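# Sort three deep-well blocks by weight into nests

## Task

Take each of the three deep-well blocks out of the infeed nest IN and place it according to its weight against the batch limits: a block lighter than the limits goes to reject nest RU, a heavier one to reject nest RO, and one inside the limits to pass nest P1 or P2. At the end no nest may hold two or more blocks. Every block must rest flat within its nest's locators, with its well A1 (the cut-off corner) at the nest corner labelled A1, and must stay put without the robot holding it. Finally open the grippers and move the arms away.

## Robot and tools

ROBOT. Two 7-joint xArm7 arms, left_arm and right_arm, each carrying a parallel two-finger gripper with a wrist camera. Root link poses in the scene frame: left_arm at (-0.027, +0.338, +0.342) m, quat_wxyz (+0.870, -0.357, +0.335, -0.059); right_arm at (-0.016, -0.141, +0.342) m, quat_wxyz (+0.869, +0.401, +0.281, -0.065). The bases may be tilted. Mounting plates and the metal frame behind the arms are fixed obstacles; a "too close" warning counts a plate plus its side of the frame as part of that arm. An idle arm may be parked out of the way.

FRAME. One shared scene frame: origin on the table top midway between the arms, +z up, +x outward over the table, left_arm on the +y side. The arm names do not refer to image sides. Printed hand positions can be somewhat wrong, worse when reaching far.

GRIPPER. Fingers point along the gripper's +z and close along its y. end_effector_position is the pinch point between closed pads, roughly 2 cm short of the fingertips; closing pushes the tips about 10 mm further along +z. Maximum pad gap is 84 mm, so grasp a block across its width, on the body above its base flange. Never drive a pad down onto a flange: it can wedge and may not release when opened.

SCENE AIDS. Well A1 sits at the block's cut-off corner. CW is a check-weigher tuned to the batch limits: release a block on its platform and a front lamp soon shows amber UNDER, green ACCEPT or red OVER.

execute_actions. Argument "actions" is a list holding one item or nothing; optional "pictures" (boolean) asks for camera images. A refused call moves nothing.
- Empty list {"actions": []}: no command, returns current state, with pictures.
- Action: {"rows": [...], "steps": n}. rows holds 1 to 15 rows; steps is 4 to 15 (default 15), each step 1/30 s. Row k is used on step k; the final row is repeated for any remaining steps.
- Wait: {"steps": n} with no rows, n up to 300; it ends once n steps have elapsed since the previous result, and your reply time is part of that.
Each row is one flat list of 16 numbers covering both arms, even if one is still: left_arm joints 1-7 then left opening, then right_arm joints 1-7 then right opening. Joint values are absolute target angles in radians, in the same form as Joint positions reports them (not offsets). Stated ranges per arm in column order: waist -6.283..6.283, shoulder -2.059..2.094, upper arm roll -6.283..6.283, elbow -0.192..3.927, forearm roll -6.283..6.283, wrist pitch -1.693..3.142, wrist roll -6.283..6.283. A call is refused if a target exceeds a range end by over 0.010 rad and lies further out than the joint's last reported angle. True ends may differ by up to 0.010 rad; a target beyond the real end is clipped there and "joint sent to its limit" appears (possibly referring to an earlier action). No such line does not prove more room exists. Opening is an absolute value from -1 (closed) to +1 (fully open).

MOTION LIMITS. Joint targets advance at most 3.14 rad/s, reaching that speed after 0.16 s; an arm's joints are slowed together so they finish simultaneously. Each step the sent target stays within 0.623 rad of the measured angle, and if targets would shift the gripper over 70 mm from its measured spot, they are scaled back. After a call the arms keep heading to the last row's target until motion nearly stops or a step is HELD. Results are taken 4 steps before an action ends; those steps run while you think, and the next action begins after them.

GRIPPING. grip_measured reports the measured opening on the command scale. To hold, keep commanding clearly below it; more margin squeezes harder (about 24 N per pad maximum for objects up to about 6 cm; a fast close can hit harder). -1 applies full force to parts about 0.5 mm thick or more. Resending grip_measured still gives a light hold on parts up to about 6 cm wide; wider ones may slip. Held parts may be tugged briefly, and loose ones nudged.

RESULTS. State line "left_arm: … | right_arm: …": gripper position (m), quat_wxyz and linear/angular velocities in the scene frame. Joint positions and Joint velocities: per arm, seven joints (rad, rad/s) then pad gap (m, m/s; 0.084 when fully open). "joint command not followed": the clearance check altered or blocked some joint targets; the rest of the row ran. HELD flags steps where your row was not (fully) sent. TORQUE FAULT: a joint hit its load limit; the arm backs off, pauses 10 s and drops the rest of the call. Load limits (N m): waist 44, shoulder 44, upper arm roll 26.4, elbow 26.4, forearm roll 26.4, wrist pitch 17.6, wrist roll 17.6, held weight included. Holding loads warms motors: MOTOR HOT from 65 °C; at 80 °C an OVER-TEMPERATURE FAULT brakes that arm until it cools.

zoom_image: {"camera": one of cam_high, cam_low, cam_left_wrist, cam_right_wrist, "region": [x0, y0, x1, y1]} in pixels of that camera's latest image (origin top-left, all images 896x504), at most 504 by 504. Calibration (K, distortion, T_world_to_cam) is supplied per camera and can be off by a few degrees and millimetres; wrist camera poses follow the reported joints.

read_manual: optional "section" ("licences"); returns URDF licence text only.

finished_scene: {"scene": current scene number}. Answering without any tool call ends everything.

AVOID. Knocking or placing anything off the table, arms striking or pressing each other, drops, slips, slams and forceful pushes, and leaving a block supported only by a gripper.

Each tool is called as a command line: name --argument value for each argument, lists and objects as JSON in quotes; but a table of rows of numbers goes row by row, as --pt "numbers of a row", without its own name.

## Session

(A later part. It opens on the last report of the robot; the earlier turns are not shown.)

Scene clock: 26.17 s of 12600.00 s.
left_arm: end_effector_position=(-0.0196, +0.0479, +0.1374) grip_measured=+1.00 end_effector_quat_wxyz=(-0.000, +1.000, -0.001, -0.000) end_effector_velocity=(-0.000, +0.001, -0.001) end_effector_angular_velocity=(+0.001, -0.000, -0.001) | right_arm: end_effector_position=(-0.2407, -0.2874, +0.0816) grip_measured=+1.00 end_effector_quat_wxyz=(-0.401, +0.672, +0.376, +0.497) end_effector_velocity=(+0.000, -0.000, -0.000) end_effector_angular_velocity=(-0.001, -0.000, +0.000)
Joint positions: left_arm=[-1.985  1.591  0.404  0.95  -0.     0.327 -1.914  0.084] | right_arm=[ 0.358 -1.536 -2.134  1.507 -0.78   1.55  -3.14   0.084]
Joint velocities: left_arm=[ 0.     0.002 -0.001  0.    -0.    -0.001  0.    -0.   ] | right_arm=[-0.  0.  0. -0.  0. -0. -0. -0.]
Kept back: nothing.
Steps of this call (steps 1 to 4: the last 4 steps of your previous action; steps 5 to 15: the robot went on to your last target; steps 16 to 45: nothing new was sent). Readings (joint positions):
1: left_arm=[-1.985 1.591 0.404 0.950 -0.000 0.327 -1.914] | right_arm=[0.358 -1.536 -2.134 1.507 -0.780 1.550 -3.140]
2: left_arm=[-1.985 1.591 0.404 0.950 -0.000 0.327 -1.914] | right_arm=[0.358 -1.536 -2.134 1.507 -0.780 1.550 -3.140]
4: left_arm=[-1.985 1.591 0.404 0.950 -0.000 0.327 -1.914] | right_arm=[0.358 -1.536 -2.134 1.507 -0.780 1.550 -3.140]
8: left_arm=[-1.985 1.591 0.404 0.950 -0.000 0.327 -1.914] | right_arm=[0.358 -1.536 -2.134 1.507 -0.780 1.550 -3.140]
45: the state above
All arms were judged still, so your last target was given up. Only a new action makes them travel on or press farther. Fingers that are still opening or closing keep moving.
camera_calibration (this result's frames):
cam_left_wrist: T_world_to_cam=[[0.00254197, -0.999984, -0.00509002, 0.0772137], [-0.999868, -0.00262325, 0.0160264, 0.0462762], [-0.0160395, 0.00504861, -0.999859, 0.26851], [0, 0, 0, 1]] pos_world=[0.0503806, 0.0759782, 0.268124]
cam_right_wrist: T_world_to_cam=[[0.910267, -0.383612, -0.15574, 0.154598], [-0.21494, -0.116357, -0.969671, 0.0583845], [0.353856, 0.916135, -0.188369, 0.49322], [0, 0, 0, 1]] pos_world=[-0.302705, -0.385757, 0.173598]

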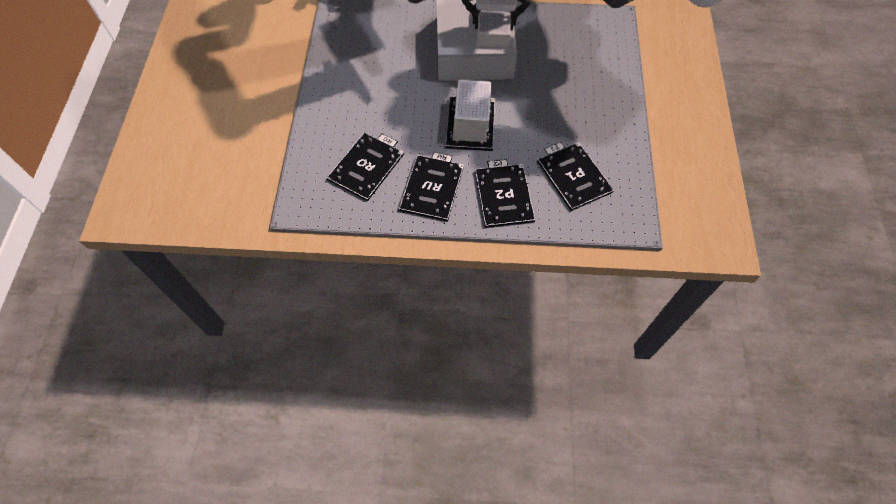

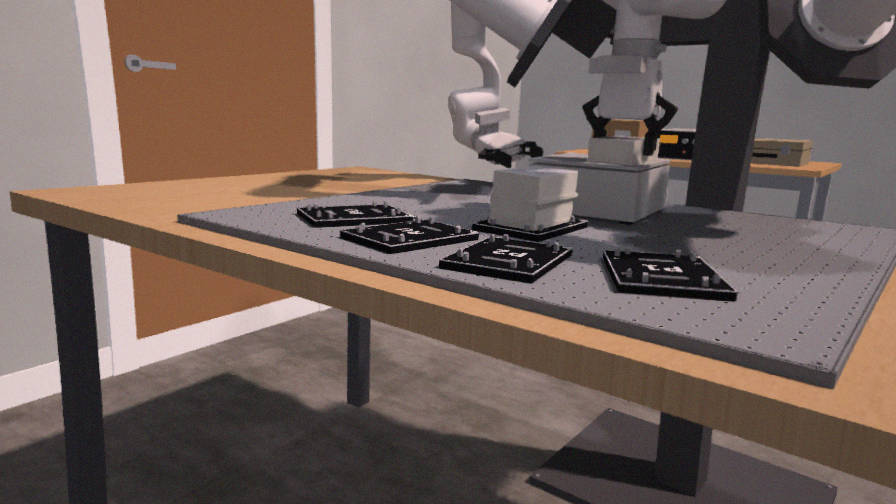

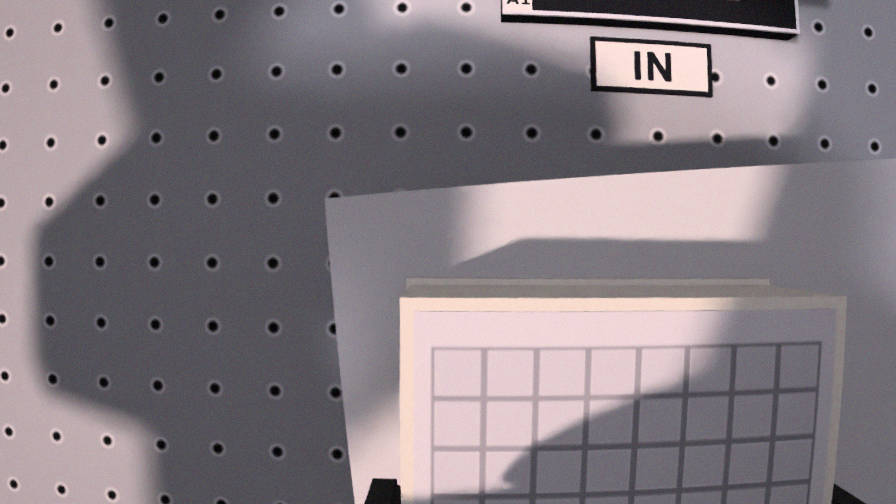

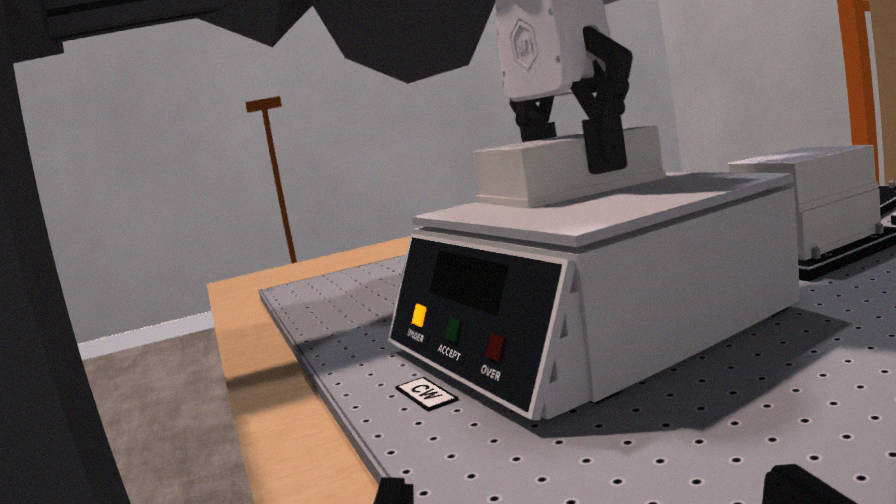

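execute_actions --actions '[{"rows":[[-1.9846,1.591,0.4036,0.95,0,0.3266,-1.914,0.5,0.358,-1.536,-2.134,1.507,-0.78,1.55,-3.14,1]],"steps":12}]'

execute_actions --actions '[{"rows":[[-2.0146,1.521,0.4036,0.886,0,0.339,-1.914,0.5,0.358,-1.536,-2.134,1.507,-0.78,1.55,-3.14,1]],"steps":9}]'

execute_actions --actions '[{"rows":[[-1.9516,1.353,0.6576,0.74,0,0.306,-1.618,0.5,0.358,-1.536,-2.134,1.507,-0.78,1.55,-3.14,1]],"steps":13}]'

execute_actions --actions '[{"rows":[[-1.825,1.345,0.808,1.002,0,0.493,-1.398,0.5,0.358,-1.536,-2.134,1.507,-0.78,1.55,-3.14,1]],"steps":11}]'

execute_actions --actions '[{"rows":[[-1.3341,1.486,0.9615,1.7922,0,0.8129,-0.9406,0.5,0.358,-1.536,-2.134,1.507,-0.78,1.55,-3.14,1]],"steps":15}]'

execute_actions --actions '[{"steps":10}]'

execute_actions --actions '[{"rows":[[-1.30,1.51,0.961,1.812,0,0.795,-0.9406,0.5,0.358,-1.536,-2.134,1.507,-0.78,1.55,-3.14,1],[-1.266,1.533,0.9605,1.833,0,0.777,-0.9406,0.5,0.358,-1.536,-2.134,1.507,-0.78,1.55,-3.14,1],[-1.232,1.557,0.96,1.856,0,0.759,-0.9406,0.5,0.358,-1.536,-2.134,1.507,-0.78,1.55,-3.14,1],[-1.198,1.581,0.9595,1.88,0,0.741,-0.9406,0.5,0.358,-1.536,-2.134,1.507,-0.78,1.55,-3.14,1],[-1.165,1.605,0.959,1.905,0,0.723,-0.9406,0.5,0.358,-1.536,-2.134,1.507,-0.78,1.55,-3.14,1],[-1.148,1.617,0.959,1.919,0,0.714,-0.9406,0.5,0.358,-1.536,-2.134,1.507,-0.78,1.55,-3.14,1],[-1.131,1.6285,0.9586,1.9322,0,0.705,-0.9406,0.5,0.358,-1.536,-2.134,1.507,-0.78,1.55,-3.14,1]],"steps":15}]'

execute_actions --actions '[{"steps":14}]' --pictures true

Scene clock: 27.63 s of 12600.00 s.
left_arm: end_effector_position=(-0.0196, +0.0479, +0.1374) grip_measured=+0.96 end_effector_quat_wxyz=(-0.000, +1.000, -0.001, -0.000) end_effector_velocity=(-0.001, +0.001, +0.000) end_effector_angular_velocity=(+0.001, +0.001, -0.002) | right_arm: end_effector_position=(-0.2407, -0.2874, +0.0816) grip_measured=+1.00 end_effector_quat_wxyz=(-0.401, +0.672, +0.376, +0.497) end_effector_velocity=(-0.000, +0.000, +0.000) end_effector_angular_velocity=(+0.001, +0.002, -0.001)
Joint positions: left_arm=[-1.985  1.591  0.404  0.95   0.     0.327 -1.914  0.083] | right_arm=[ 0.358 -1.536 -2.134  1.507 -0.78   1.55  -3.14   0.084]
Joint velocities: left_arm=[ 0.    -0.001 -0.002 -0.001  0.     0.    -0.     0.   ] | right_arm=[-0.     0.    -0.001  0.     0.    -0.     0.001 -0.   ]
Steps of this call (steps 1 to 36: nothing new was sent; steps 37 to 44: the first 8 steps of this action). Readings (joint positions):
37: left_arm=[-1.985 1.591 0.404 0.950 0.000 0.327 -1.914] | right_arm=[0.358 -1.536 -2.134 1.507 -0.780 1.550 -3.140]
38: left_arm=[-1.985 1.591 0.404 0.950 0.000 0.327 -1.914] | right_arm=[0.358 -1.536 -2.134 1.507 -0.780 1.550 -3.140]
40: left_arm=[-1.985 1.591 0.404 0.950 0.000 0.327 -1.914] | right_arm=[0.358 -1.536 -2.134 1.507 -0.780 1.550 -3.140]
44: the state above

Scene clock: 27.93 s of 12600.00 s.
left_arm: end_effector_position=(-0.0158, +0.0590, +0.1532) grip_measured=+0.96 end_effector_quat_wxyz=(-0.001, +1.000, -0.001, -0.000) end_effector_velocity=(-0.008, -0.001, +0.095) end_effector_angular_velocity=(-0.106, +0.044, -0.013) | right_arm: end_effector_position=(-0.2407, -0.2874, +0.0816) grip_measured=+1.00 end_effector_quat_wxyz=(-0.401, +0.672, +0.376, +0.497) end_effector_velocity=(-0.000, -0.000, -0.000) end_effector_angular_velocity=(-0.001, -0.001, +0.001)
Joint positions: left_arm=[-2.011  1.529  0.404  0.893 -0.     0.338 -1.914  0.083] | right_arm=[ 0.358 -1.536 -2.134  1.507 -0.78   1.55  -3.14   0.084]
Joint velocities: left_arm=[-0.12  -0.277 -0.008 -0.163  0.001  0.025  0.     0.   ] | right_arm=[ 0.    -0.     0.001 -0.    -0.001 -0.    -0.001 -0.   ]
Steps of this call (steps 1 to 4: the last 4 steps of your previous action; steps 5 to 9: the first 5 steps of this action). Readings (joint positions):
5: left_arm=[-1.985 1.590 0.404 0.949 0.000 0.327 -1.914] | right_arm=[0.358 -1.536 -2.134 1.507 -0.780 1.550 -3.140]
6: left_arm=[-1.988 1.582 0.404 0.940 0.000 0.329 -1.914] | right_arm=[0.358 -1.536 -2.134 1.507 -0.780 1.550 -3.140]
8: left_arm=[-2.006 1.542 0.404 0.902 -0.000 0.336 -1.914] | right_arm=[0.358 -1.536 -2.134 1.507 -0.780 1.550 -3.140]
9: the state above

Scene clock: 28.37 s of 12600.00 s.
left_arm: end_effector_position=(+0.1059, +0.0647, +0.1697) grip_measured=+0.96 end_effector_quat_wxyz=(+0.002, +1.000, +0.002, +0.001) end_effector_velocity=(+0.371, +0.097, +0.017) end_effector_angular_velocity=(+0.077, +0.038, +0.121) | right_arm: end_effector_position=(-0.2407, -0.2874, +0.0816) grip_measured=+1.00 end_effector_quat_wxyz=(-0.401, +0.672, +0.376, +0.497) end_effector_velocity=(+0.001, -0.001, -0.001) end_effector_angular_velocity=(-0.000, +0.000, -0.000)
Joint positions: left_arm=[-1.958  1.373  0.63   0.759 -0.     0.31  -1.657  0.083] | right_arm=[ 0.358 -1.536 -2.134  1.507 -0.78   1.55  -3.14   0.084]
Joint velocities: left_arm=[ 0.182 -0.466  0.735 -0.415 -0.005 -0.07   0.76  -0.   ] | right_arm=[ 0.001 -0.     0.002  0.     0.001  0.     0.002 -0.   ]
Steps of this call (steps 1 to 4: the last 4 steps of your previous action; steps 5 to 13: the first 9 steps of this action). Readings (joint positions):
5: left_arm=[-2.014 1.521 0.404 0.886 0.000 0.339 -1.913] | right_arm=[0.358 -1.536 -2.134 1.507 -0.780 1.550 -3.140]
6: left_arm=[-2.012 1.516 0.410 0.881 0.000 0.336 -1.902] | right_arm=[0.358 -1.536 -2.134 1.507 -0.780 1.550 -3.140]
8: left_arm=[-1.998 1.481 0.460 0.849 0.001 0.328 -1.836] | right_arm=[0.358 -1.536 -2.134 1.507 -0.780 1.550 -3.140]
12: left_arm=[-1.965 1.391 0.602 0.775 -0.000 0.313 -1.687] | right_arm=[0.358 -1.536 -2.134 1.507 -0.780 1.550 -3.140]
13: the state above

Scene clock: 28.73 s of 12600.00 s.
left_arm: end_effector_position=(+0.1864, +0.0158, +0.1891) grip_measured=+0.96 end_effector_quat_wxyz=(+0.003, +1.000, -0.007, -0.003) end_effector_velocity=(+0.437, -0.244, +0.108) end_effector_angular_velocity=(-0.041, -0.015, +0.009) | right_arm: end_effector_position=(-0.2407, -0.2874, +0.0816) grip_measured=+1.00 end_effector_quat_wxyz=(-0.401, +0.672, +0.376, +0.497) end_effector_velocity=(+0.000, -0.000, -0.000) end_effector_angular_velocity=(+0.000, +0.000, +0.001)
Joint positions: left_arm=[-1.859  1.347  0.768  0.937  0.     0.443 -1.457  0.083] | right_arm=[ 0.358 -1.536 -2.134  1.507 -0.78   1.55  -3.14   0.084]
Joint velocities: left_arm=[ 0.504 -0.057  0.643  1.047 -0.003  0.704  0.845 -0.   ] | right_arm=[ 0.    -0.     0.001 -0.    -0.001  0.     0.001  0.   ]
Steps of this call (steps 1 to 4: the last 4 steps of your previous action; steps 5 to 11: the first 7 steps of this action). Readings (joint positions):
5: left_arm=[-1.951 1.354 0.656 0.741 0.000 0.307 -1.618] | right_arm=[0.358 -1.536 -2.134 1.507 -0.780 1.550 -3.140]
6: left_arm=[-1.948 1.354 0.658 0.749 0.000 0.316 -1.609] | right_arm=[0.358 -1.536 -2.134 1.507 -0.780 1.550 -3.140]
8: left_arm=[-1.916 1.354 0.691 0.813 0.001 0.365 -1.552] | right_arm=[0.358 -1.536 -2.134 1.507 -0.780 1.550 -3.140]
11: the state above

Scene clock: 29.23 s of 12600.00 s.
left_arm: end_effector_position=(+0.3343, -0.0614, +0.1736) grip_measured=+0.96 end_effector_quat_wxyz=(-0.008, +0.998, -0.052, -0.014) end_effector_velocity=(+0.440, -0.236, +0.009) end_effector_angular_velocity=(-0.183, -0.082, -0.314) | right_arm: end_effector_position=(-0.2407, -0.2874, +0.0816) grip_measured=+1.00 end_effector_quat_wxyz=(-0.401, +0.672, +0.376, +0.497) end_effector_velocity=(-0.000, +0.000, +0.000) end_effector_angular_velocity=(+0.000, -0.001, +0.001)
Joint positions: left_arm=[-1.525  1.433  0.9    1.457 -0.     0.688 -1.119  0.083] | right_arm=[ 0.358 -1.536 -2.134  1.507 -0.78   1.55  -3.14   0.084]
Joint velocities: left_arm=[ 0.917  0.254  0.286  1.662 -0.     0.599  0.868  0.   ] | right_arm=[-0.    -0.    -0.001 -0.    -0.001 -0.    -0.001 -0.   ]
Steps of this call (steps 1 to 4: the last 4 steps of your previous action; steps 5 to 15: the first 11 steps of this action). Readings (joint positions):
5: left_arm=[-1.824 1.344 0.810 1.002 -0.000 0.492 -1.399] | right_arm=[0.358 -1.536 -2.134 1.507 -0.780 1.550 -3.140]
6: left_arm=[-1.818 1.349 0.809 1.010 -0.000 0.499 -1.390] | right_arm=[0.358 -1.536 -2.134 1.507 -0.780 1.550 -3.140]
8: left_arm=[-1.765 1.368 0.818 1.081 0.000 0.537 -1.337] | right_arm=[0.358 -1.536 -2.134 1.507 -0.780 1.550 -3.140]
12: left_arm=[-1.615 1.408 0.874 1.294 -0.000 0.629 -1.205] | right_arm=[0.358 -1.536 -2.134 1.507 -0.780 1.550 -3.140]
15: the state above

Scene clock: 29.57 s of 12600.00 s.
left_arm: end_effector_position=(+0.4252, -0.0905, +0.1694) grip_measured=+0.96 end_effector_quat_wxyz=(-0.001, +0.996, -0.087, -0.001) end_effector_velocity=(-0.054, -0.033, +0.008) end_effector_angular_velocity=(-0.023, +0.031, -0.098) | right_arm: end_effector_position=(-0.2407, -0.2874, +0.0816) grip_measured=+1.00 end_effector_quat_wxyz=(-0.401, +0.672, +0.376, +0.497) end_effector_velocity=(+0.000, +0.001, +0.000) end_effector_angular_velocity=(+0.002, +0.002, -0.002)
Joint positions: left_arm=[-1.334  1.485  0.962  1.789  0.     0.812 -0.942  0.083] | right_arm=[ 0.358 -1.536 -2.134  1.507 -0.78   1.55  -3.14   0.084]
Joint velocities: left_arm=[-0.028  0.036 -0.072  0.022 -0.002  0.017  0.02   0.   ] | right_arm=[ 0.    -0.    -0.002  0.     0.001 -0.     0.002 -0.   ]
Kept back: nothing.
Steps of this call (steps 1 to 4: the last 4 steps of your previous action; steps 5 to 10: the robot went on to your last target). Readings (joint positions):
1: left_arm=[-1.494 1.442 0.910 1.513 -0.000 0.708 -1.090] | right_arm=[0.358 -1.536 -2.134 1.507 -0.780 1.550 -3.140]
2: left_arm=[-1.463 1.450 0.920 1.568 -0.000 0.729 -1.061] | right_arm=[0.358 -1.536 -2.134 1.507 -0.780 1.550 -3.140]
4: left_arm=[-1.400 1.468 0.941 1.678 -0.000 0.769 -1.002] | right_arm=[0.358 -1.536 -2.134 1.507 -0.780 1.550 -3.140]
8: left_arm=[-1.335 1.483 0.965 1.785 0.000 0.810 -0.945] | right_arm=[0.358 -1.536 -2.134 1.507 -0.780 1.550 -3.140]
10: the state above

Scene clock: 29.93 s of 12600.00 s.
left_arm: end_effector_position=(+0.4206, -0.0831, +0.0594) grip_measured=+0.96 end_effector_quat_wxyz=(-0.010, +0.996, -0.088, -0.007) end_effector_velocity=(+0.009, -0.041, +0.002) end_effector_angular_velocity=(-0.099, -0.039, -0.010) | right_arm: end_effector_position=(-0.2407, -0.2874, +0.0816) grip_measured=+1.00 end_effector_quat_wxyz=(-0.401, +0.672, +0.376, +0.497) end_effector_velocity=(-0.000, +0.000, +0.000) end_effector_angular_velocity=(+0.001, +0.001, -0.001)
Joint positions: left_arm=[-1.126  1.632  0.958  1.919 -0.     0.71  -0.941  0.083] | right_arm=[ 0.358 -1.536 -2.134  1.507 -0.78   1.55  -3.14   0.084]
Joint velocities: left_arm=[ 0.049  0.042 -0.009  0.114  0.001 -0.057 -0.    -0.   ] | right_arm=[-0.001  0.    -0.001 -0.     0.    -0.     0.001  0.   ]
Steps of this call (steps 1 to 11: the first 11 steps of this action). Readings (joint positions):
1: left_arm=[-1.335 1.487 0.960 1.790 -0.000 0.812 -0.941] | right_arm=[0.358 -1.536 -2.134 1.507 -0.780 1.550 -3.140]
2: left_arm=[-1.329 1.492 0.958 1.797 -0.000 0.807 -0.941] | right_arm=[0.358 -1.536 -2.134 1.507 -0.780 1.550 -3.140]
4: left_arm=[-1.291 1.519 0.958 1.829 -0.000 0.783 -0.941] | right_arm=[0.358 -1.536 -2.134 1.507 -0.780 1.550 -3.140]
8: left_arm=[-1.165 1.605 0.959 1.899 -0.000 0.726 -0.941] | right_arm=[0.358 -1.536 -2.134 1.507 -0.780 1.550 -3.140]
11: the state above

Scene clock: 30.40 s of 12600.00 s.
left_arm: end_effector_position=(+0.4254, -0.0917, +0.0684) grip_measured=+0.96 end_effector_quat_wxyz=(+0.000, +0.996, -0.088, -0.000) end_effector_velocity=(+0.004, -0.006, +0.006) end_effector_angular_velocity=(-0.015, -0.008, +0.002) | right_arm: end_effector_position=(-0.2407, -0.2874, +0.0816) grip_measured=+1.00 end_effector_quat_wxyz=(-0.401, +0.672, +0.376, +0.497) end_effector_velocity=(+0.000, +0.000, +0.000) end_effector_angular_velocity=(+0.000, -0.000, +0.000)
Joint positions: left_arm=[-1.131  1.628  0.959  1.932 -0.     0.705 -0.941  0.083] | right_arm=[ 0.358 -1.536 -2.134  1.507 -0.78   1.55  -3.14   0.084]
Joint velocities: left_arm=[-0.003 -0.004  0.001  0.008  0.    -0.005 -0.    -0.   ] | right_arm=[ 0.  0. -0. -0.  0.  0.  0. -0.]
Kept back: nothing.
Steps of this call (steps 1 to 4: the last 4 steps of your previous action; steps 5 to 14: the robot went on to your last target). Readings (joint positions):
1: left_arm=[-1.126 1.632 0.958 1.924 -0.000 0.708 -0.941] | right_arm=[0.358 -1.536 -2.134 1.507 -0.780 1.550 -3.140]
2: left_arm=[-1.129 1.631 0.958 1.928 -0.000 0.706 -0.941] | right_arm=[0.358 -1.536 -2.134 1.507 -0.780 1.550 -3.140]
4: left_arm=[-1.134 1.627 0.958 1.935 0.000 0.704 -0.941] | right_arm=[0.358 -1.536 -2.134 1.507 -0.780 1.550 -3.140]
8: left_arm=[-1.133 1.627 0.959 1.934 0.000 0.705 -0.941] | right_arm=[0.358 -1.536 -2.134 1.507 -0.780 1.550 -3.140]
14: the state above
camera_calibration (this result's frames):
cam_left_wrist: T_world_to_cam=[[-0.171408, -0.98519, -0.00449319, 0.0114665], [-0.985084, 0.171316, 0.0161152, 0.501614], [-0.0151068, 0.00718845, -0.99986, 0.20719], [0, 0, 0, 1]] pos_world=[0.499227, -0.0761272, 0.199129]
cam_right_wrist: T_world_to_cam=[[0.910268, -0.383612, -0.15574, 0.154598], [-0.214939, -0.116357, -0.969671, 0.0583845], [0.353856, 0.916135, -0.188369, 0.49322], [0, 0, 0, 1]] pos_world=[-0.302705, -0.385757, 0.173598]

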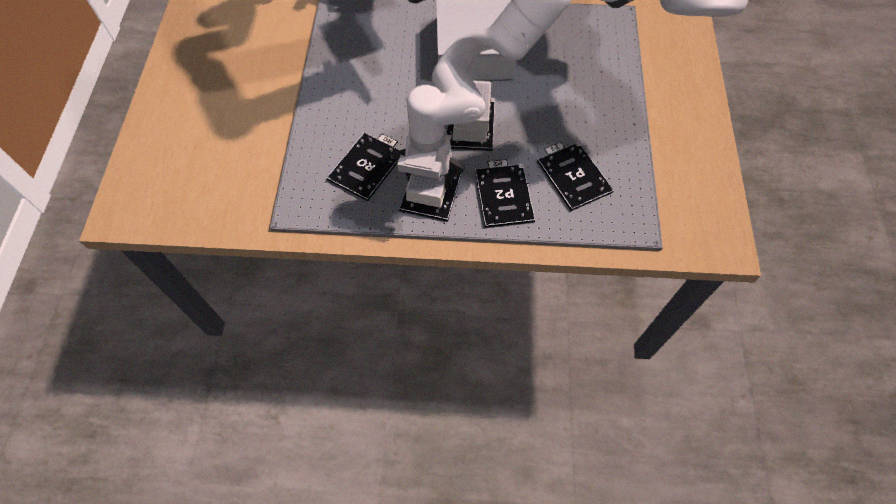

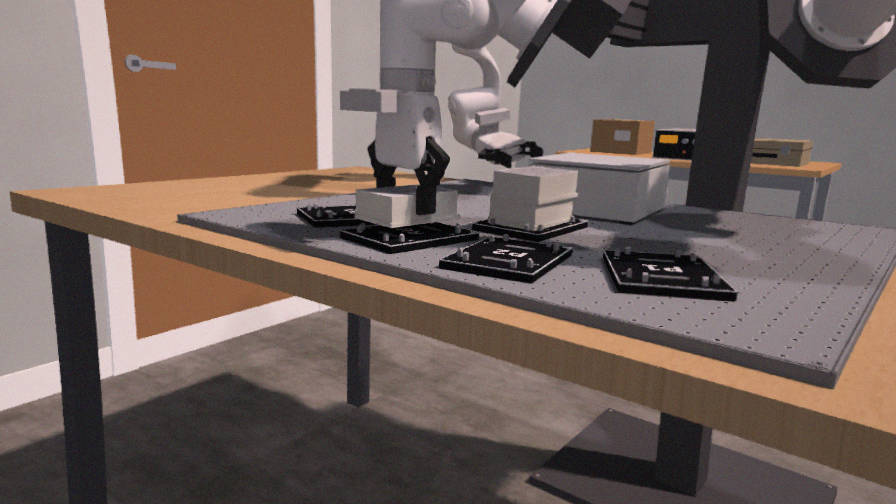

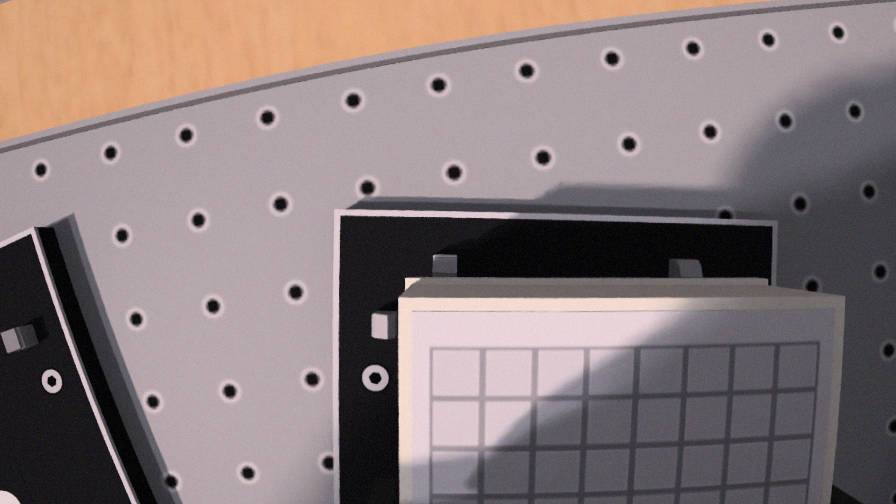

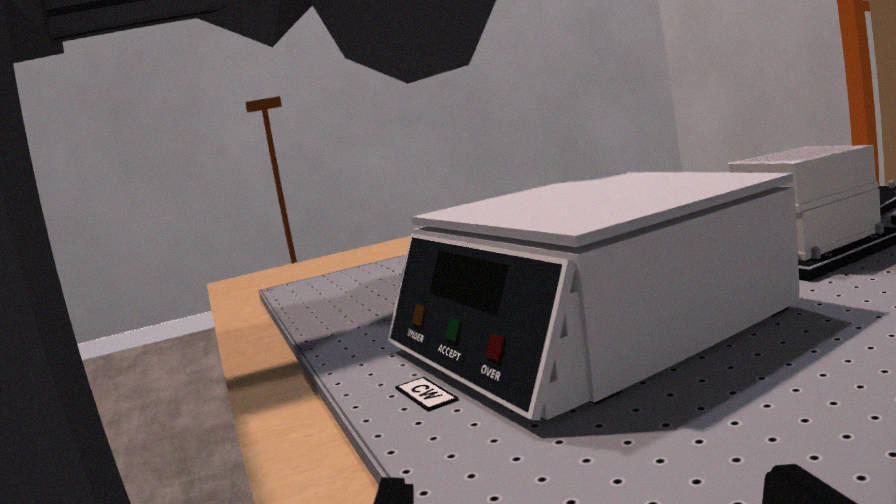

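execute_actions --actions '[{"rows":[[-1.136,1.624,0.959,1.92,0,0.697,-0.93,0.5,0.358,-1.536,-2.134,1.507,-0.78,1.55,-3.14,1],[-1.136,1.624,0.959,1.915,0,0.693,-0.926,0.5,0.358,-1.536,-2.134,1.507,-0.78,1.55,-3.14,1],[-1.134,1.625,0.959,1.9138,0,0.69,-0.9222,0.5,0.358,-1.536,-2.134,1.507,-0.78,1.55,-3.14,1],[-1.132,1.6264,0.9591,1.9138,0,0.6885,-0.9222,0.5,0.358,-1.536,-2.134,1.507,-0.78,1.55,-3.14,1]],"steps":15}]'

execute_actions --actions '[{"steps":10}]' --pictures true

Scene clock: 31.37 s of 12600.00 s.
left_arm: end_effector_position=(+0.4245, -0.0878, +0.0640) grip_measured=+0.96 end_effector_quat_wxyz=(-0.000, +0.995, -0.096, -0.000) end_effector_velocity=(+0.004, -0.010, +0.010) end_effector_angular_velocity=(-0.024, -0.010, -0.001) | right_arm: end_effector_position=(-0.2407, -0.2874, +0.0816) grip_measured=+1.00 end_effector_quat_wxyz=(-0.401, +0.672, +0.376, +0.497) end_effector_velocity=(-0.000, -0.000, +0.000) end_effector_angular_velocity=(-0.000, -0.001, +0.001)
Joint positions: left_arm=[-1.132  1.627  0.959  1.914 -0.     0.689 -0.922  0.083] | right_arm=[ 0.358 -1.536 -2.134  1.507 -0.78   1.55  -3.14   0.084]
Joint velocities: left_arm=[-0.008 -0.006 -0.002  0.011  0.    -0.006  0.001  0.   ] | right_arm=[ 0.     0.001 -0.    -0.     0.001  0.    -0.002 -0.   ]
Steps of this call (steps 1 to 18: the robot went on to your last target; steps 19 to 29: the first 11 steps of this action). Readings (joint positions):
19: left_arm=[-1.131 1.628 0.959 1.931 -0.000 0.704 -0.940] | right_arm=[0.358 -1.536 -2.134 1.507 -0.780 1.550 -3.140]
20: left_arm=[-1.133 1.627 0.959 1.928 -0.000 0.702 -0.936] | right_arm=[0.358 -1.536 -2.134 1.507 -0.780 1.550 -3.140]
22: left_arm=[-1.135 1.625 0.959 1.919 0.000 0.694 -0.928] | right_arm=[0.358 -1.536 -2.134 1.507 -0.780 1.550 -3.140]
26: left_arm=[-1.132 1.627 0.959 1.913 -0.000 0.689 -0.923] | right_arm=[0.358 -1.536 -2.134 1.507 -0.780 1.550 -3.140]
29: the state above

Scene clock: 31.70 s of 12600.00 s.
left_arm: end_effector_position=(+0.4247, -0.0880, +0.0643) grip_measured=+0.96 end_effector_quat_wxyz=(+0.000, +0.995, -0.096, -0.000) end_effector_velocity=(+0.002, -0.000, +0.001) end_effector_angular_velocity=(-0.002, -0.002, +0.002) | right_arm: end_effector_position=(-0.2407, -0.2874, +0.0816) grip_measured=+1.00 end_effector_quat_wxyz=(-0.401, +0.672, +0.376, +0.497) end_effector_velocity=(+0.000, -0.000, -0.000) end_effector_angular_velocity=(-0.001, -0.001, +0.001)
Joint positions: left_arm=[-1.132  1.626  0.959  1.914 -0.     0.689 -0.922  0.083] | right_arm=[ 0.358 -1.536 -2.134  1.507 -0.78   1.55  -3.14   0.084]
Joint velocities: left_arm=[-0.    -0.002  0.001 -0.    -0.    -0.002  0.     0.   ] | right_arm=[ 0.001  0.     0.     0.    -0.    -0.    -0.001 -0.   ]
Kept back: nothing.
Steps of this call (steps 1 to 4: the last 4 steps of your previous action; steps 5 to 10: the robot went on to your last target). Readings (joint positions):
1: left_arm=[-1.132 1.626 0.959 1.914 -0.000 0.689 -0.922] | right_arm=[0.358 -1.536 -2.134 1.507 -0.780 1.550 -3.140]
2: left_arm=[-1.132 1.626 0.959 1.914 0.000 0.688 -0.922] | right_arm=[0.358 -1.536 -2.134 1.507 -0.780 1.550 -3.140]
4: left_arm=[-1.132 1.626 0.959 1.914 0.000 0.688 -0.922] | right_arm=[0.358 -1.536 -2.134 1.507 -0.780 1.550 -3.140]
8: left_arm=[-1.132 1.626 0.959 1.914 -0.000 0.689 -0.922] | right_arm=[0.358 -1.536 -2.134 1.507 -0.780 1.550 -3.140]
10: the state above
camera_calibration (this result's frames):
cam_left_wrist: T_world_to_cam=[[-0.188234, -0.982114, -0.00452649, 0.0222969], [-0.982012, 0.188141, 0.0159695, 0.500482], [-0.0148323, 0.00745108, -0.999862, 0.202963], [0, 0, 0, 1]] pos_world=[0.498687, -0.0737753, 0.195043]
cam_right_wrist: T_world_to_cam=[[0.910268, -0.383612, -0.15574, 0.154598], [-0.214939, -0.116357, -0.969671, 0.0583844], [0.353856, 0.916135, -0.18837, 0.49322], [0, 0, 0, 1]] pos_world=[-0.302705, -0.385757, 0.173598]

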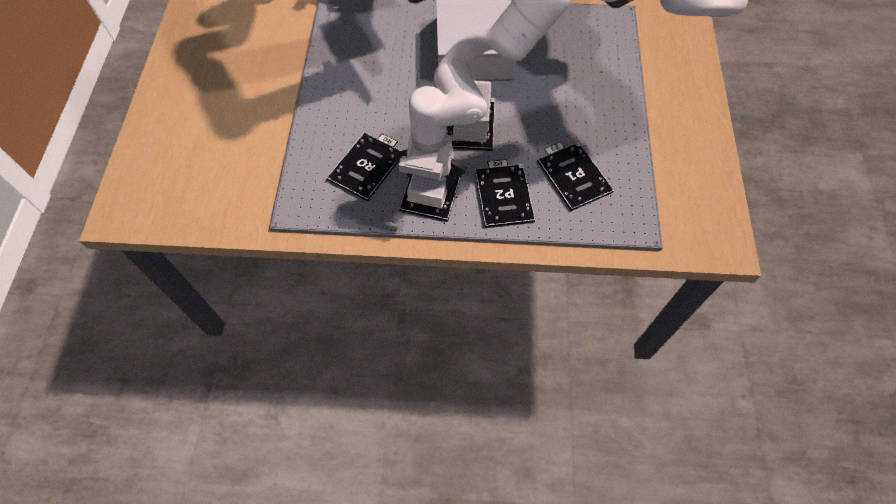

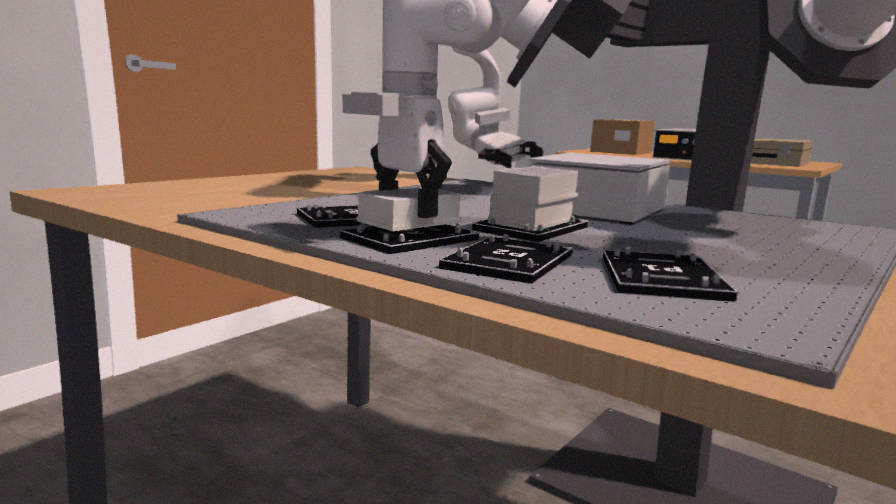

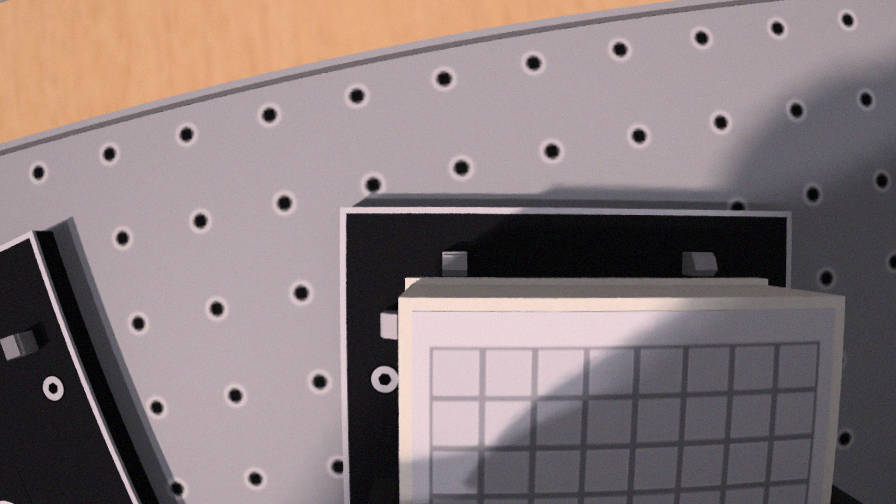

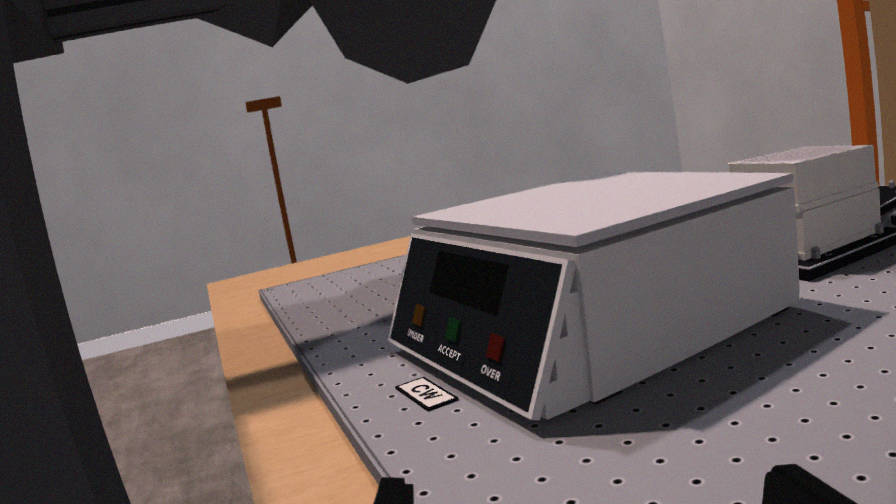

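Good. Descend slowly.

execute_actions --actions '[{"rows":[[-1.1287,1.6287,0.9593,1.917,0,0.6877,-0.9222,0.5,0.358,-1.536,-2.134,1.507,-0.78,1.55,-3.14,1],[-1.1255,1.631,0.9595,1.9202,0,0.6869,-0.9222,0.5,0.358,-1.536,-2.134,1.507,-0.78,1.55,-3.14,1],[-1.1222,1.6333,0.9598,1.9234,0,0.6861,-0.9222,0.5,0.358,-1.536,-2.134,1.507,-0.78,1.55,-3.14,1],[-1.1189,1.6356,0.96,1.9266,0,0.6853,-0.9222,0.5,0.358,-1.536,-2.134,1.507,-0.78,1.55,-3.14,1],[-1.1157,1.6379,0.9602,1.9298,0,0.6846,-0.9222,0.5,0.358,-1.536,-2.134,1.507,-0.78,1.55,-3.14,1],[-1.1124,1.6401,0.9604,1.9329,0,0.6838,-0.9222,0.5,0.358,-1.536,-2.134,1.507,-0.78,1.55,-3.14,1],[-1.1091,1.6424,0.9606,1.9361,0,0.683,-0.9222,0.5,0.358,-1.536,-2.134,1.507,-0.78,1.55,-3.14,1],[-1.1058,1.6447,0.9609,1.9393,0,0.6822,-0.9222,0.5,0.358,-1.536,-2.134,1.507,-0.78,1.55,-3.14,1],[-1.1026,1.647,0.9611,1.9425,0,0.6814,-0.9222,0.5,0.358,-1.536,-2.134,1.507,-0.78,1.55,-3.14,1],[-1.0993,1.6493,0.9613,1.9457,0,0.6806,-0.9222,0.5,0.358,-1.536,-2.134,1.507,-0.78,1.55,-3.14,1]],"steps":15}]'

execute_actions --actions '[{"steps":10}]' --pictures true

Scene clock: 32.47 s of 12600.00 s.
left_arm: end_effector_position=(+0.4245, -0.0878, +0.0517) grip_measured=+0.96 end_effector_quat_wxyz=(-0.000, +0.995, -0.096, -0.000) end_effector_velocity=(+0.001, +0.002, -0.034) end_effector_angular_velocity=(+0.002, -0.001, +0.002) | right_arm: end_effector_position=(-0.2407, -0.2874, +0.0816) grip_measured=+1.00 end_effector_quat_wxyz=(-0.401, +0.672, +0.376, +0.497) end_effector_velocity=(-0.000, +0.000, +0.000) end_effector_angular_velocity=(+0.001, +0.000, +0.001)
Joint positions: left_arm=[-1.103  1.647  0.961  1.941 -0.     0.682 -0.922  0.083] | right_arm=[ 0.358 -1.536 -2.134  1.507 -0.78   1.55  -3.14   0.084]
Joint velocities: left_arm=[ 0.08   0.054  0.008  0.076  0.    -0.019  0.    -0.   ] | right_arm=[-0.    -0.    -0.001  0.    -0.001 -0.    -0.    -0.   ]
Steps of this call (steps 1 to 12: the robot went on to your last target; steps 13 to 23: the first 11 steps of this action). Readings (joint positions):
13: left_arm=[-1.132 1.627 0.959 1.914 -0.000 0.688 -0.922] | right_arm=[0.358 -1.536 -2.134 1.507 -0.780 1.550 -3.140]
14: left_arm=[-1.131 1.627 0.959 1.916 0.000 0.688 -0.922] | right_arm=[0.358 -1.536 -2.134 1.507 -0.780 1.550 -3.140]
16: left_arm=[-1.126 1.631 0.960 1.921 0.000 0.687 -0.922] | right_arm=[0.358 -1.536 -2.134 1.507 -0.780 1.550 -3.140]
20: left_arm=[-1.113 1.640 0.960 1.932 -0.000 0.684 -0.922] | right_arm=[0.358 -1.536 -2.134 1.507 -0.780 1.550 -3.140]
23: the state above

Scene clock: 32.80 s of 12600.00 s.
left_arm: end_effector_position=(+0.4245, -0.0881, +0.0504) grip_measured=+0.96 end_effector_quat_wxyz=(+0.000, +0.995, -0.096, -0.000) end_effector_velocity=(+0.002, +0.000, +0.001) end_effector_angular_velocity=(-0.001, -0.002, +0.002) | right_arm: end_effector_position=(-0.2407, -0.2874, +0.0816) grip_measured=+1.00 end_effector_quat_wxyz=(-0.401, +0.672, +0.376, +0.497) end_effector_velocity=(+0.001, -0.000, -0.000) end_effector_angular_velocity=(+0.001, -0.002, +0.002)
Joint positions: left_arm=[-1.099  1.649  0.961  1.946 -0.     0.681 -0.922  0.083] | right_arm=[ 0.358 -1.536 -2.134  1.507 -0.78   1.55  -3.14   0.084]
Joint velocities: left_arm=[ 0.    -0.002  0.002  0.001  0.    -0.    -0.     0.   ] | right_arm=[ 0.003  0.001  0.    -0.     0.     0.    -0.    -0.   ]
Kept back: nothing.
Steps of this call (steps 1 to 4: the last 4 steps of your previous action; steps 5 to 10: the robot went on to your last target). Readings (joint positions):
1: left_arm=[-1.101 1.648 0.961 1.943 0.000 0.681 -0.922] | right_arm=[0.358 -1.536 -2.134 1.507 -0.780 1.550 -3.140]
2: left_arm=[-1.100 1.649 0.961 1.944 -0.000 0.681 -0.922] | right_arm=[0.358 -1.536 -2.134 1.507 -0.780 1.550 -3.140]
4: left_arm=[-1.099 1.649 0.961 1.945 -0.000 0.681 -0.922] | right_arm=[0.358 -1.536 -2.134 1.507 -0.780 1.550 -3.140]
8: left_arm=[-1.099 1.649 0.961 1.946 -0.000 0.681 -0.922] | right_arm=[0.358 -1.536 -2.134 1.507 -0.780 1.550 -3.140]
10: the state above
camera_calibration (this result's frames):
cam_left_wrist: T_world_to_cam=[[-0.188335, -0.982094, -0.00455341, 0.0221808], [-0.98199, 0.18824, 0.0161488, 0.500573], [-0.0150025, 0.0075128, -0.999859, 0.189156], [0, 0, 0, 1]] pos_world=[0.498573, -0.0738656, 0.181147]
cam_right_wrist: T_world_to_cam=[[0.910268, -0.383612, -0.15574, 0.154598], [-0.21494, -0.116357, -0.969671, 0.0583844], [0.353856, 0.916135, -0.18837, 0.49322], [0, 0, 0, 1]] pos_world=[-0.302705, -0.385757, 0.173598]

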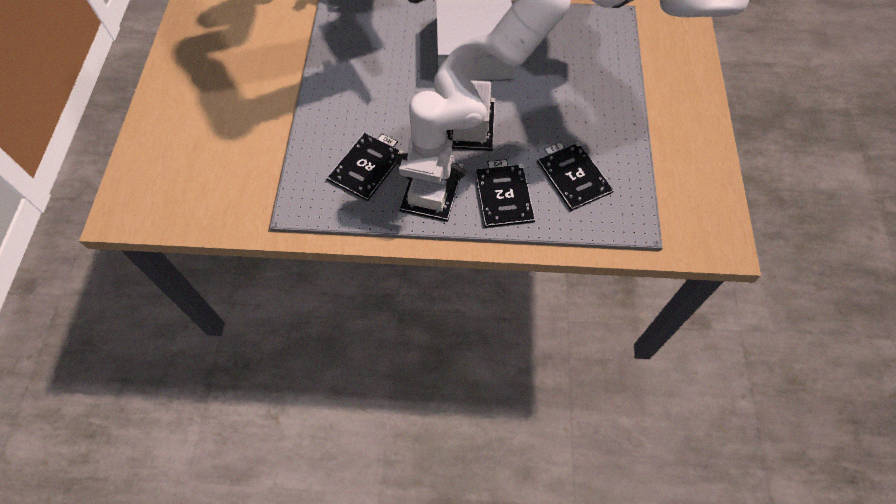

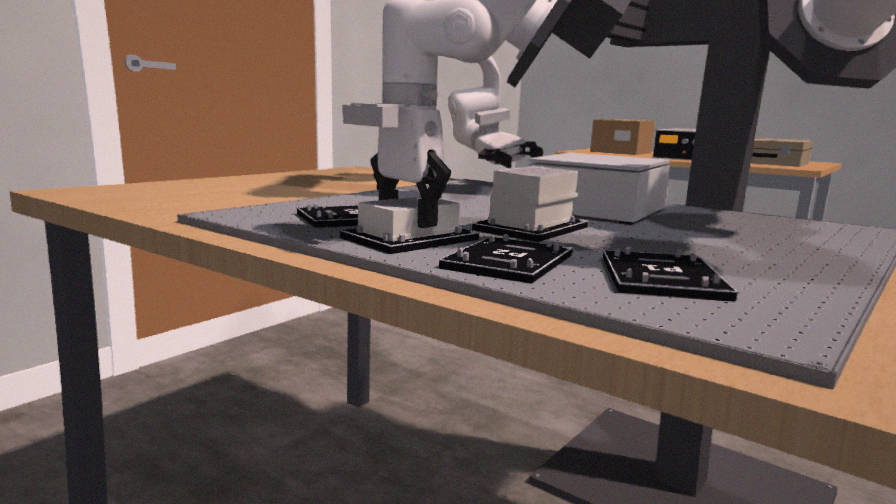

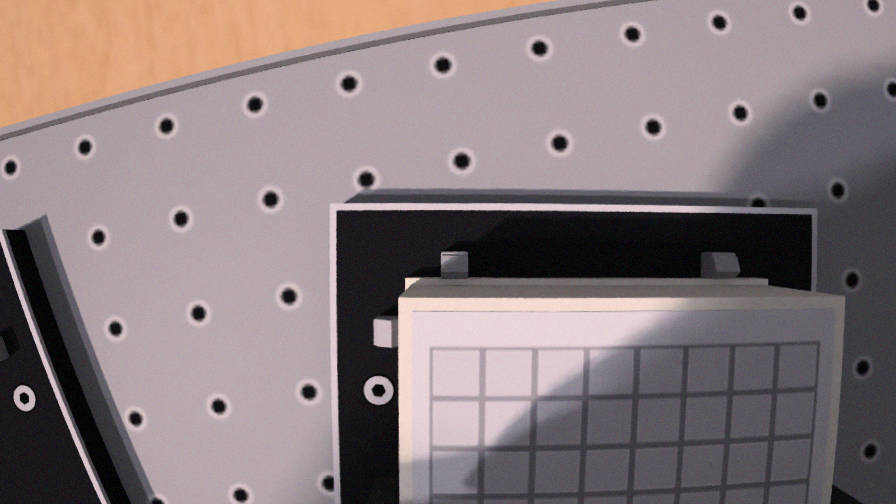

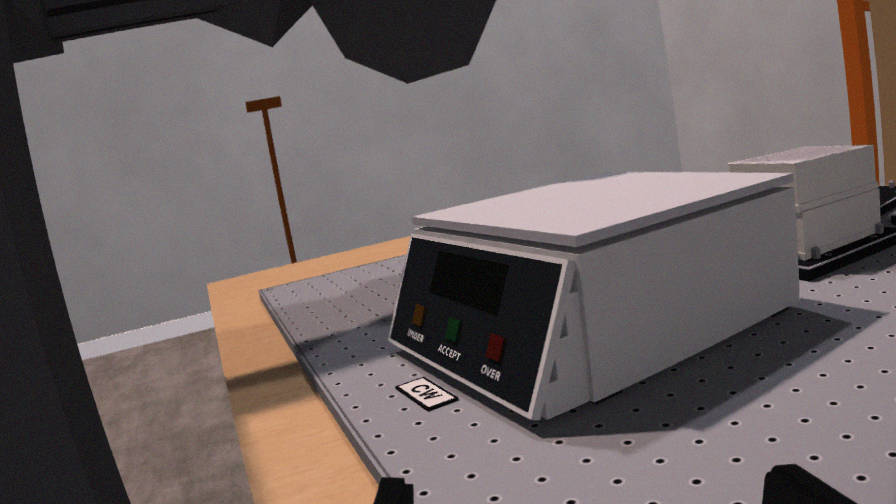

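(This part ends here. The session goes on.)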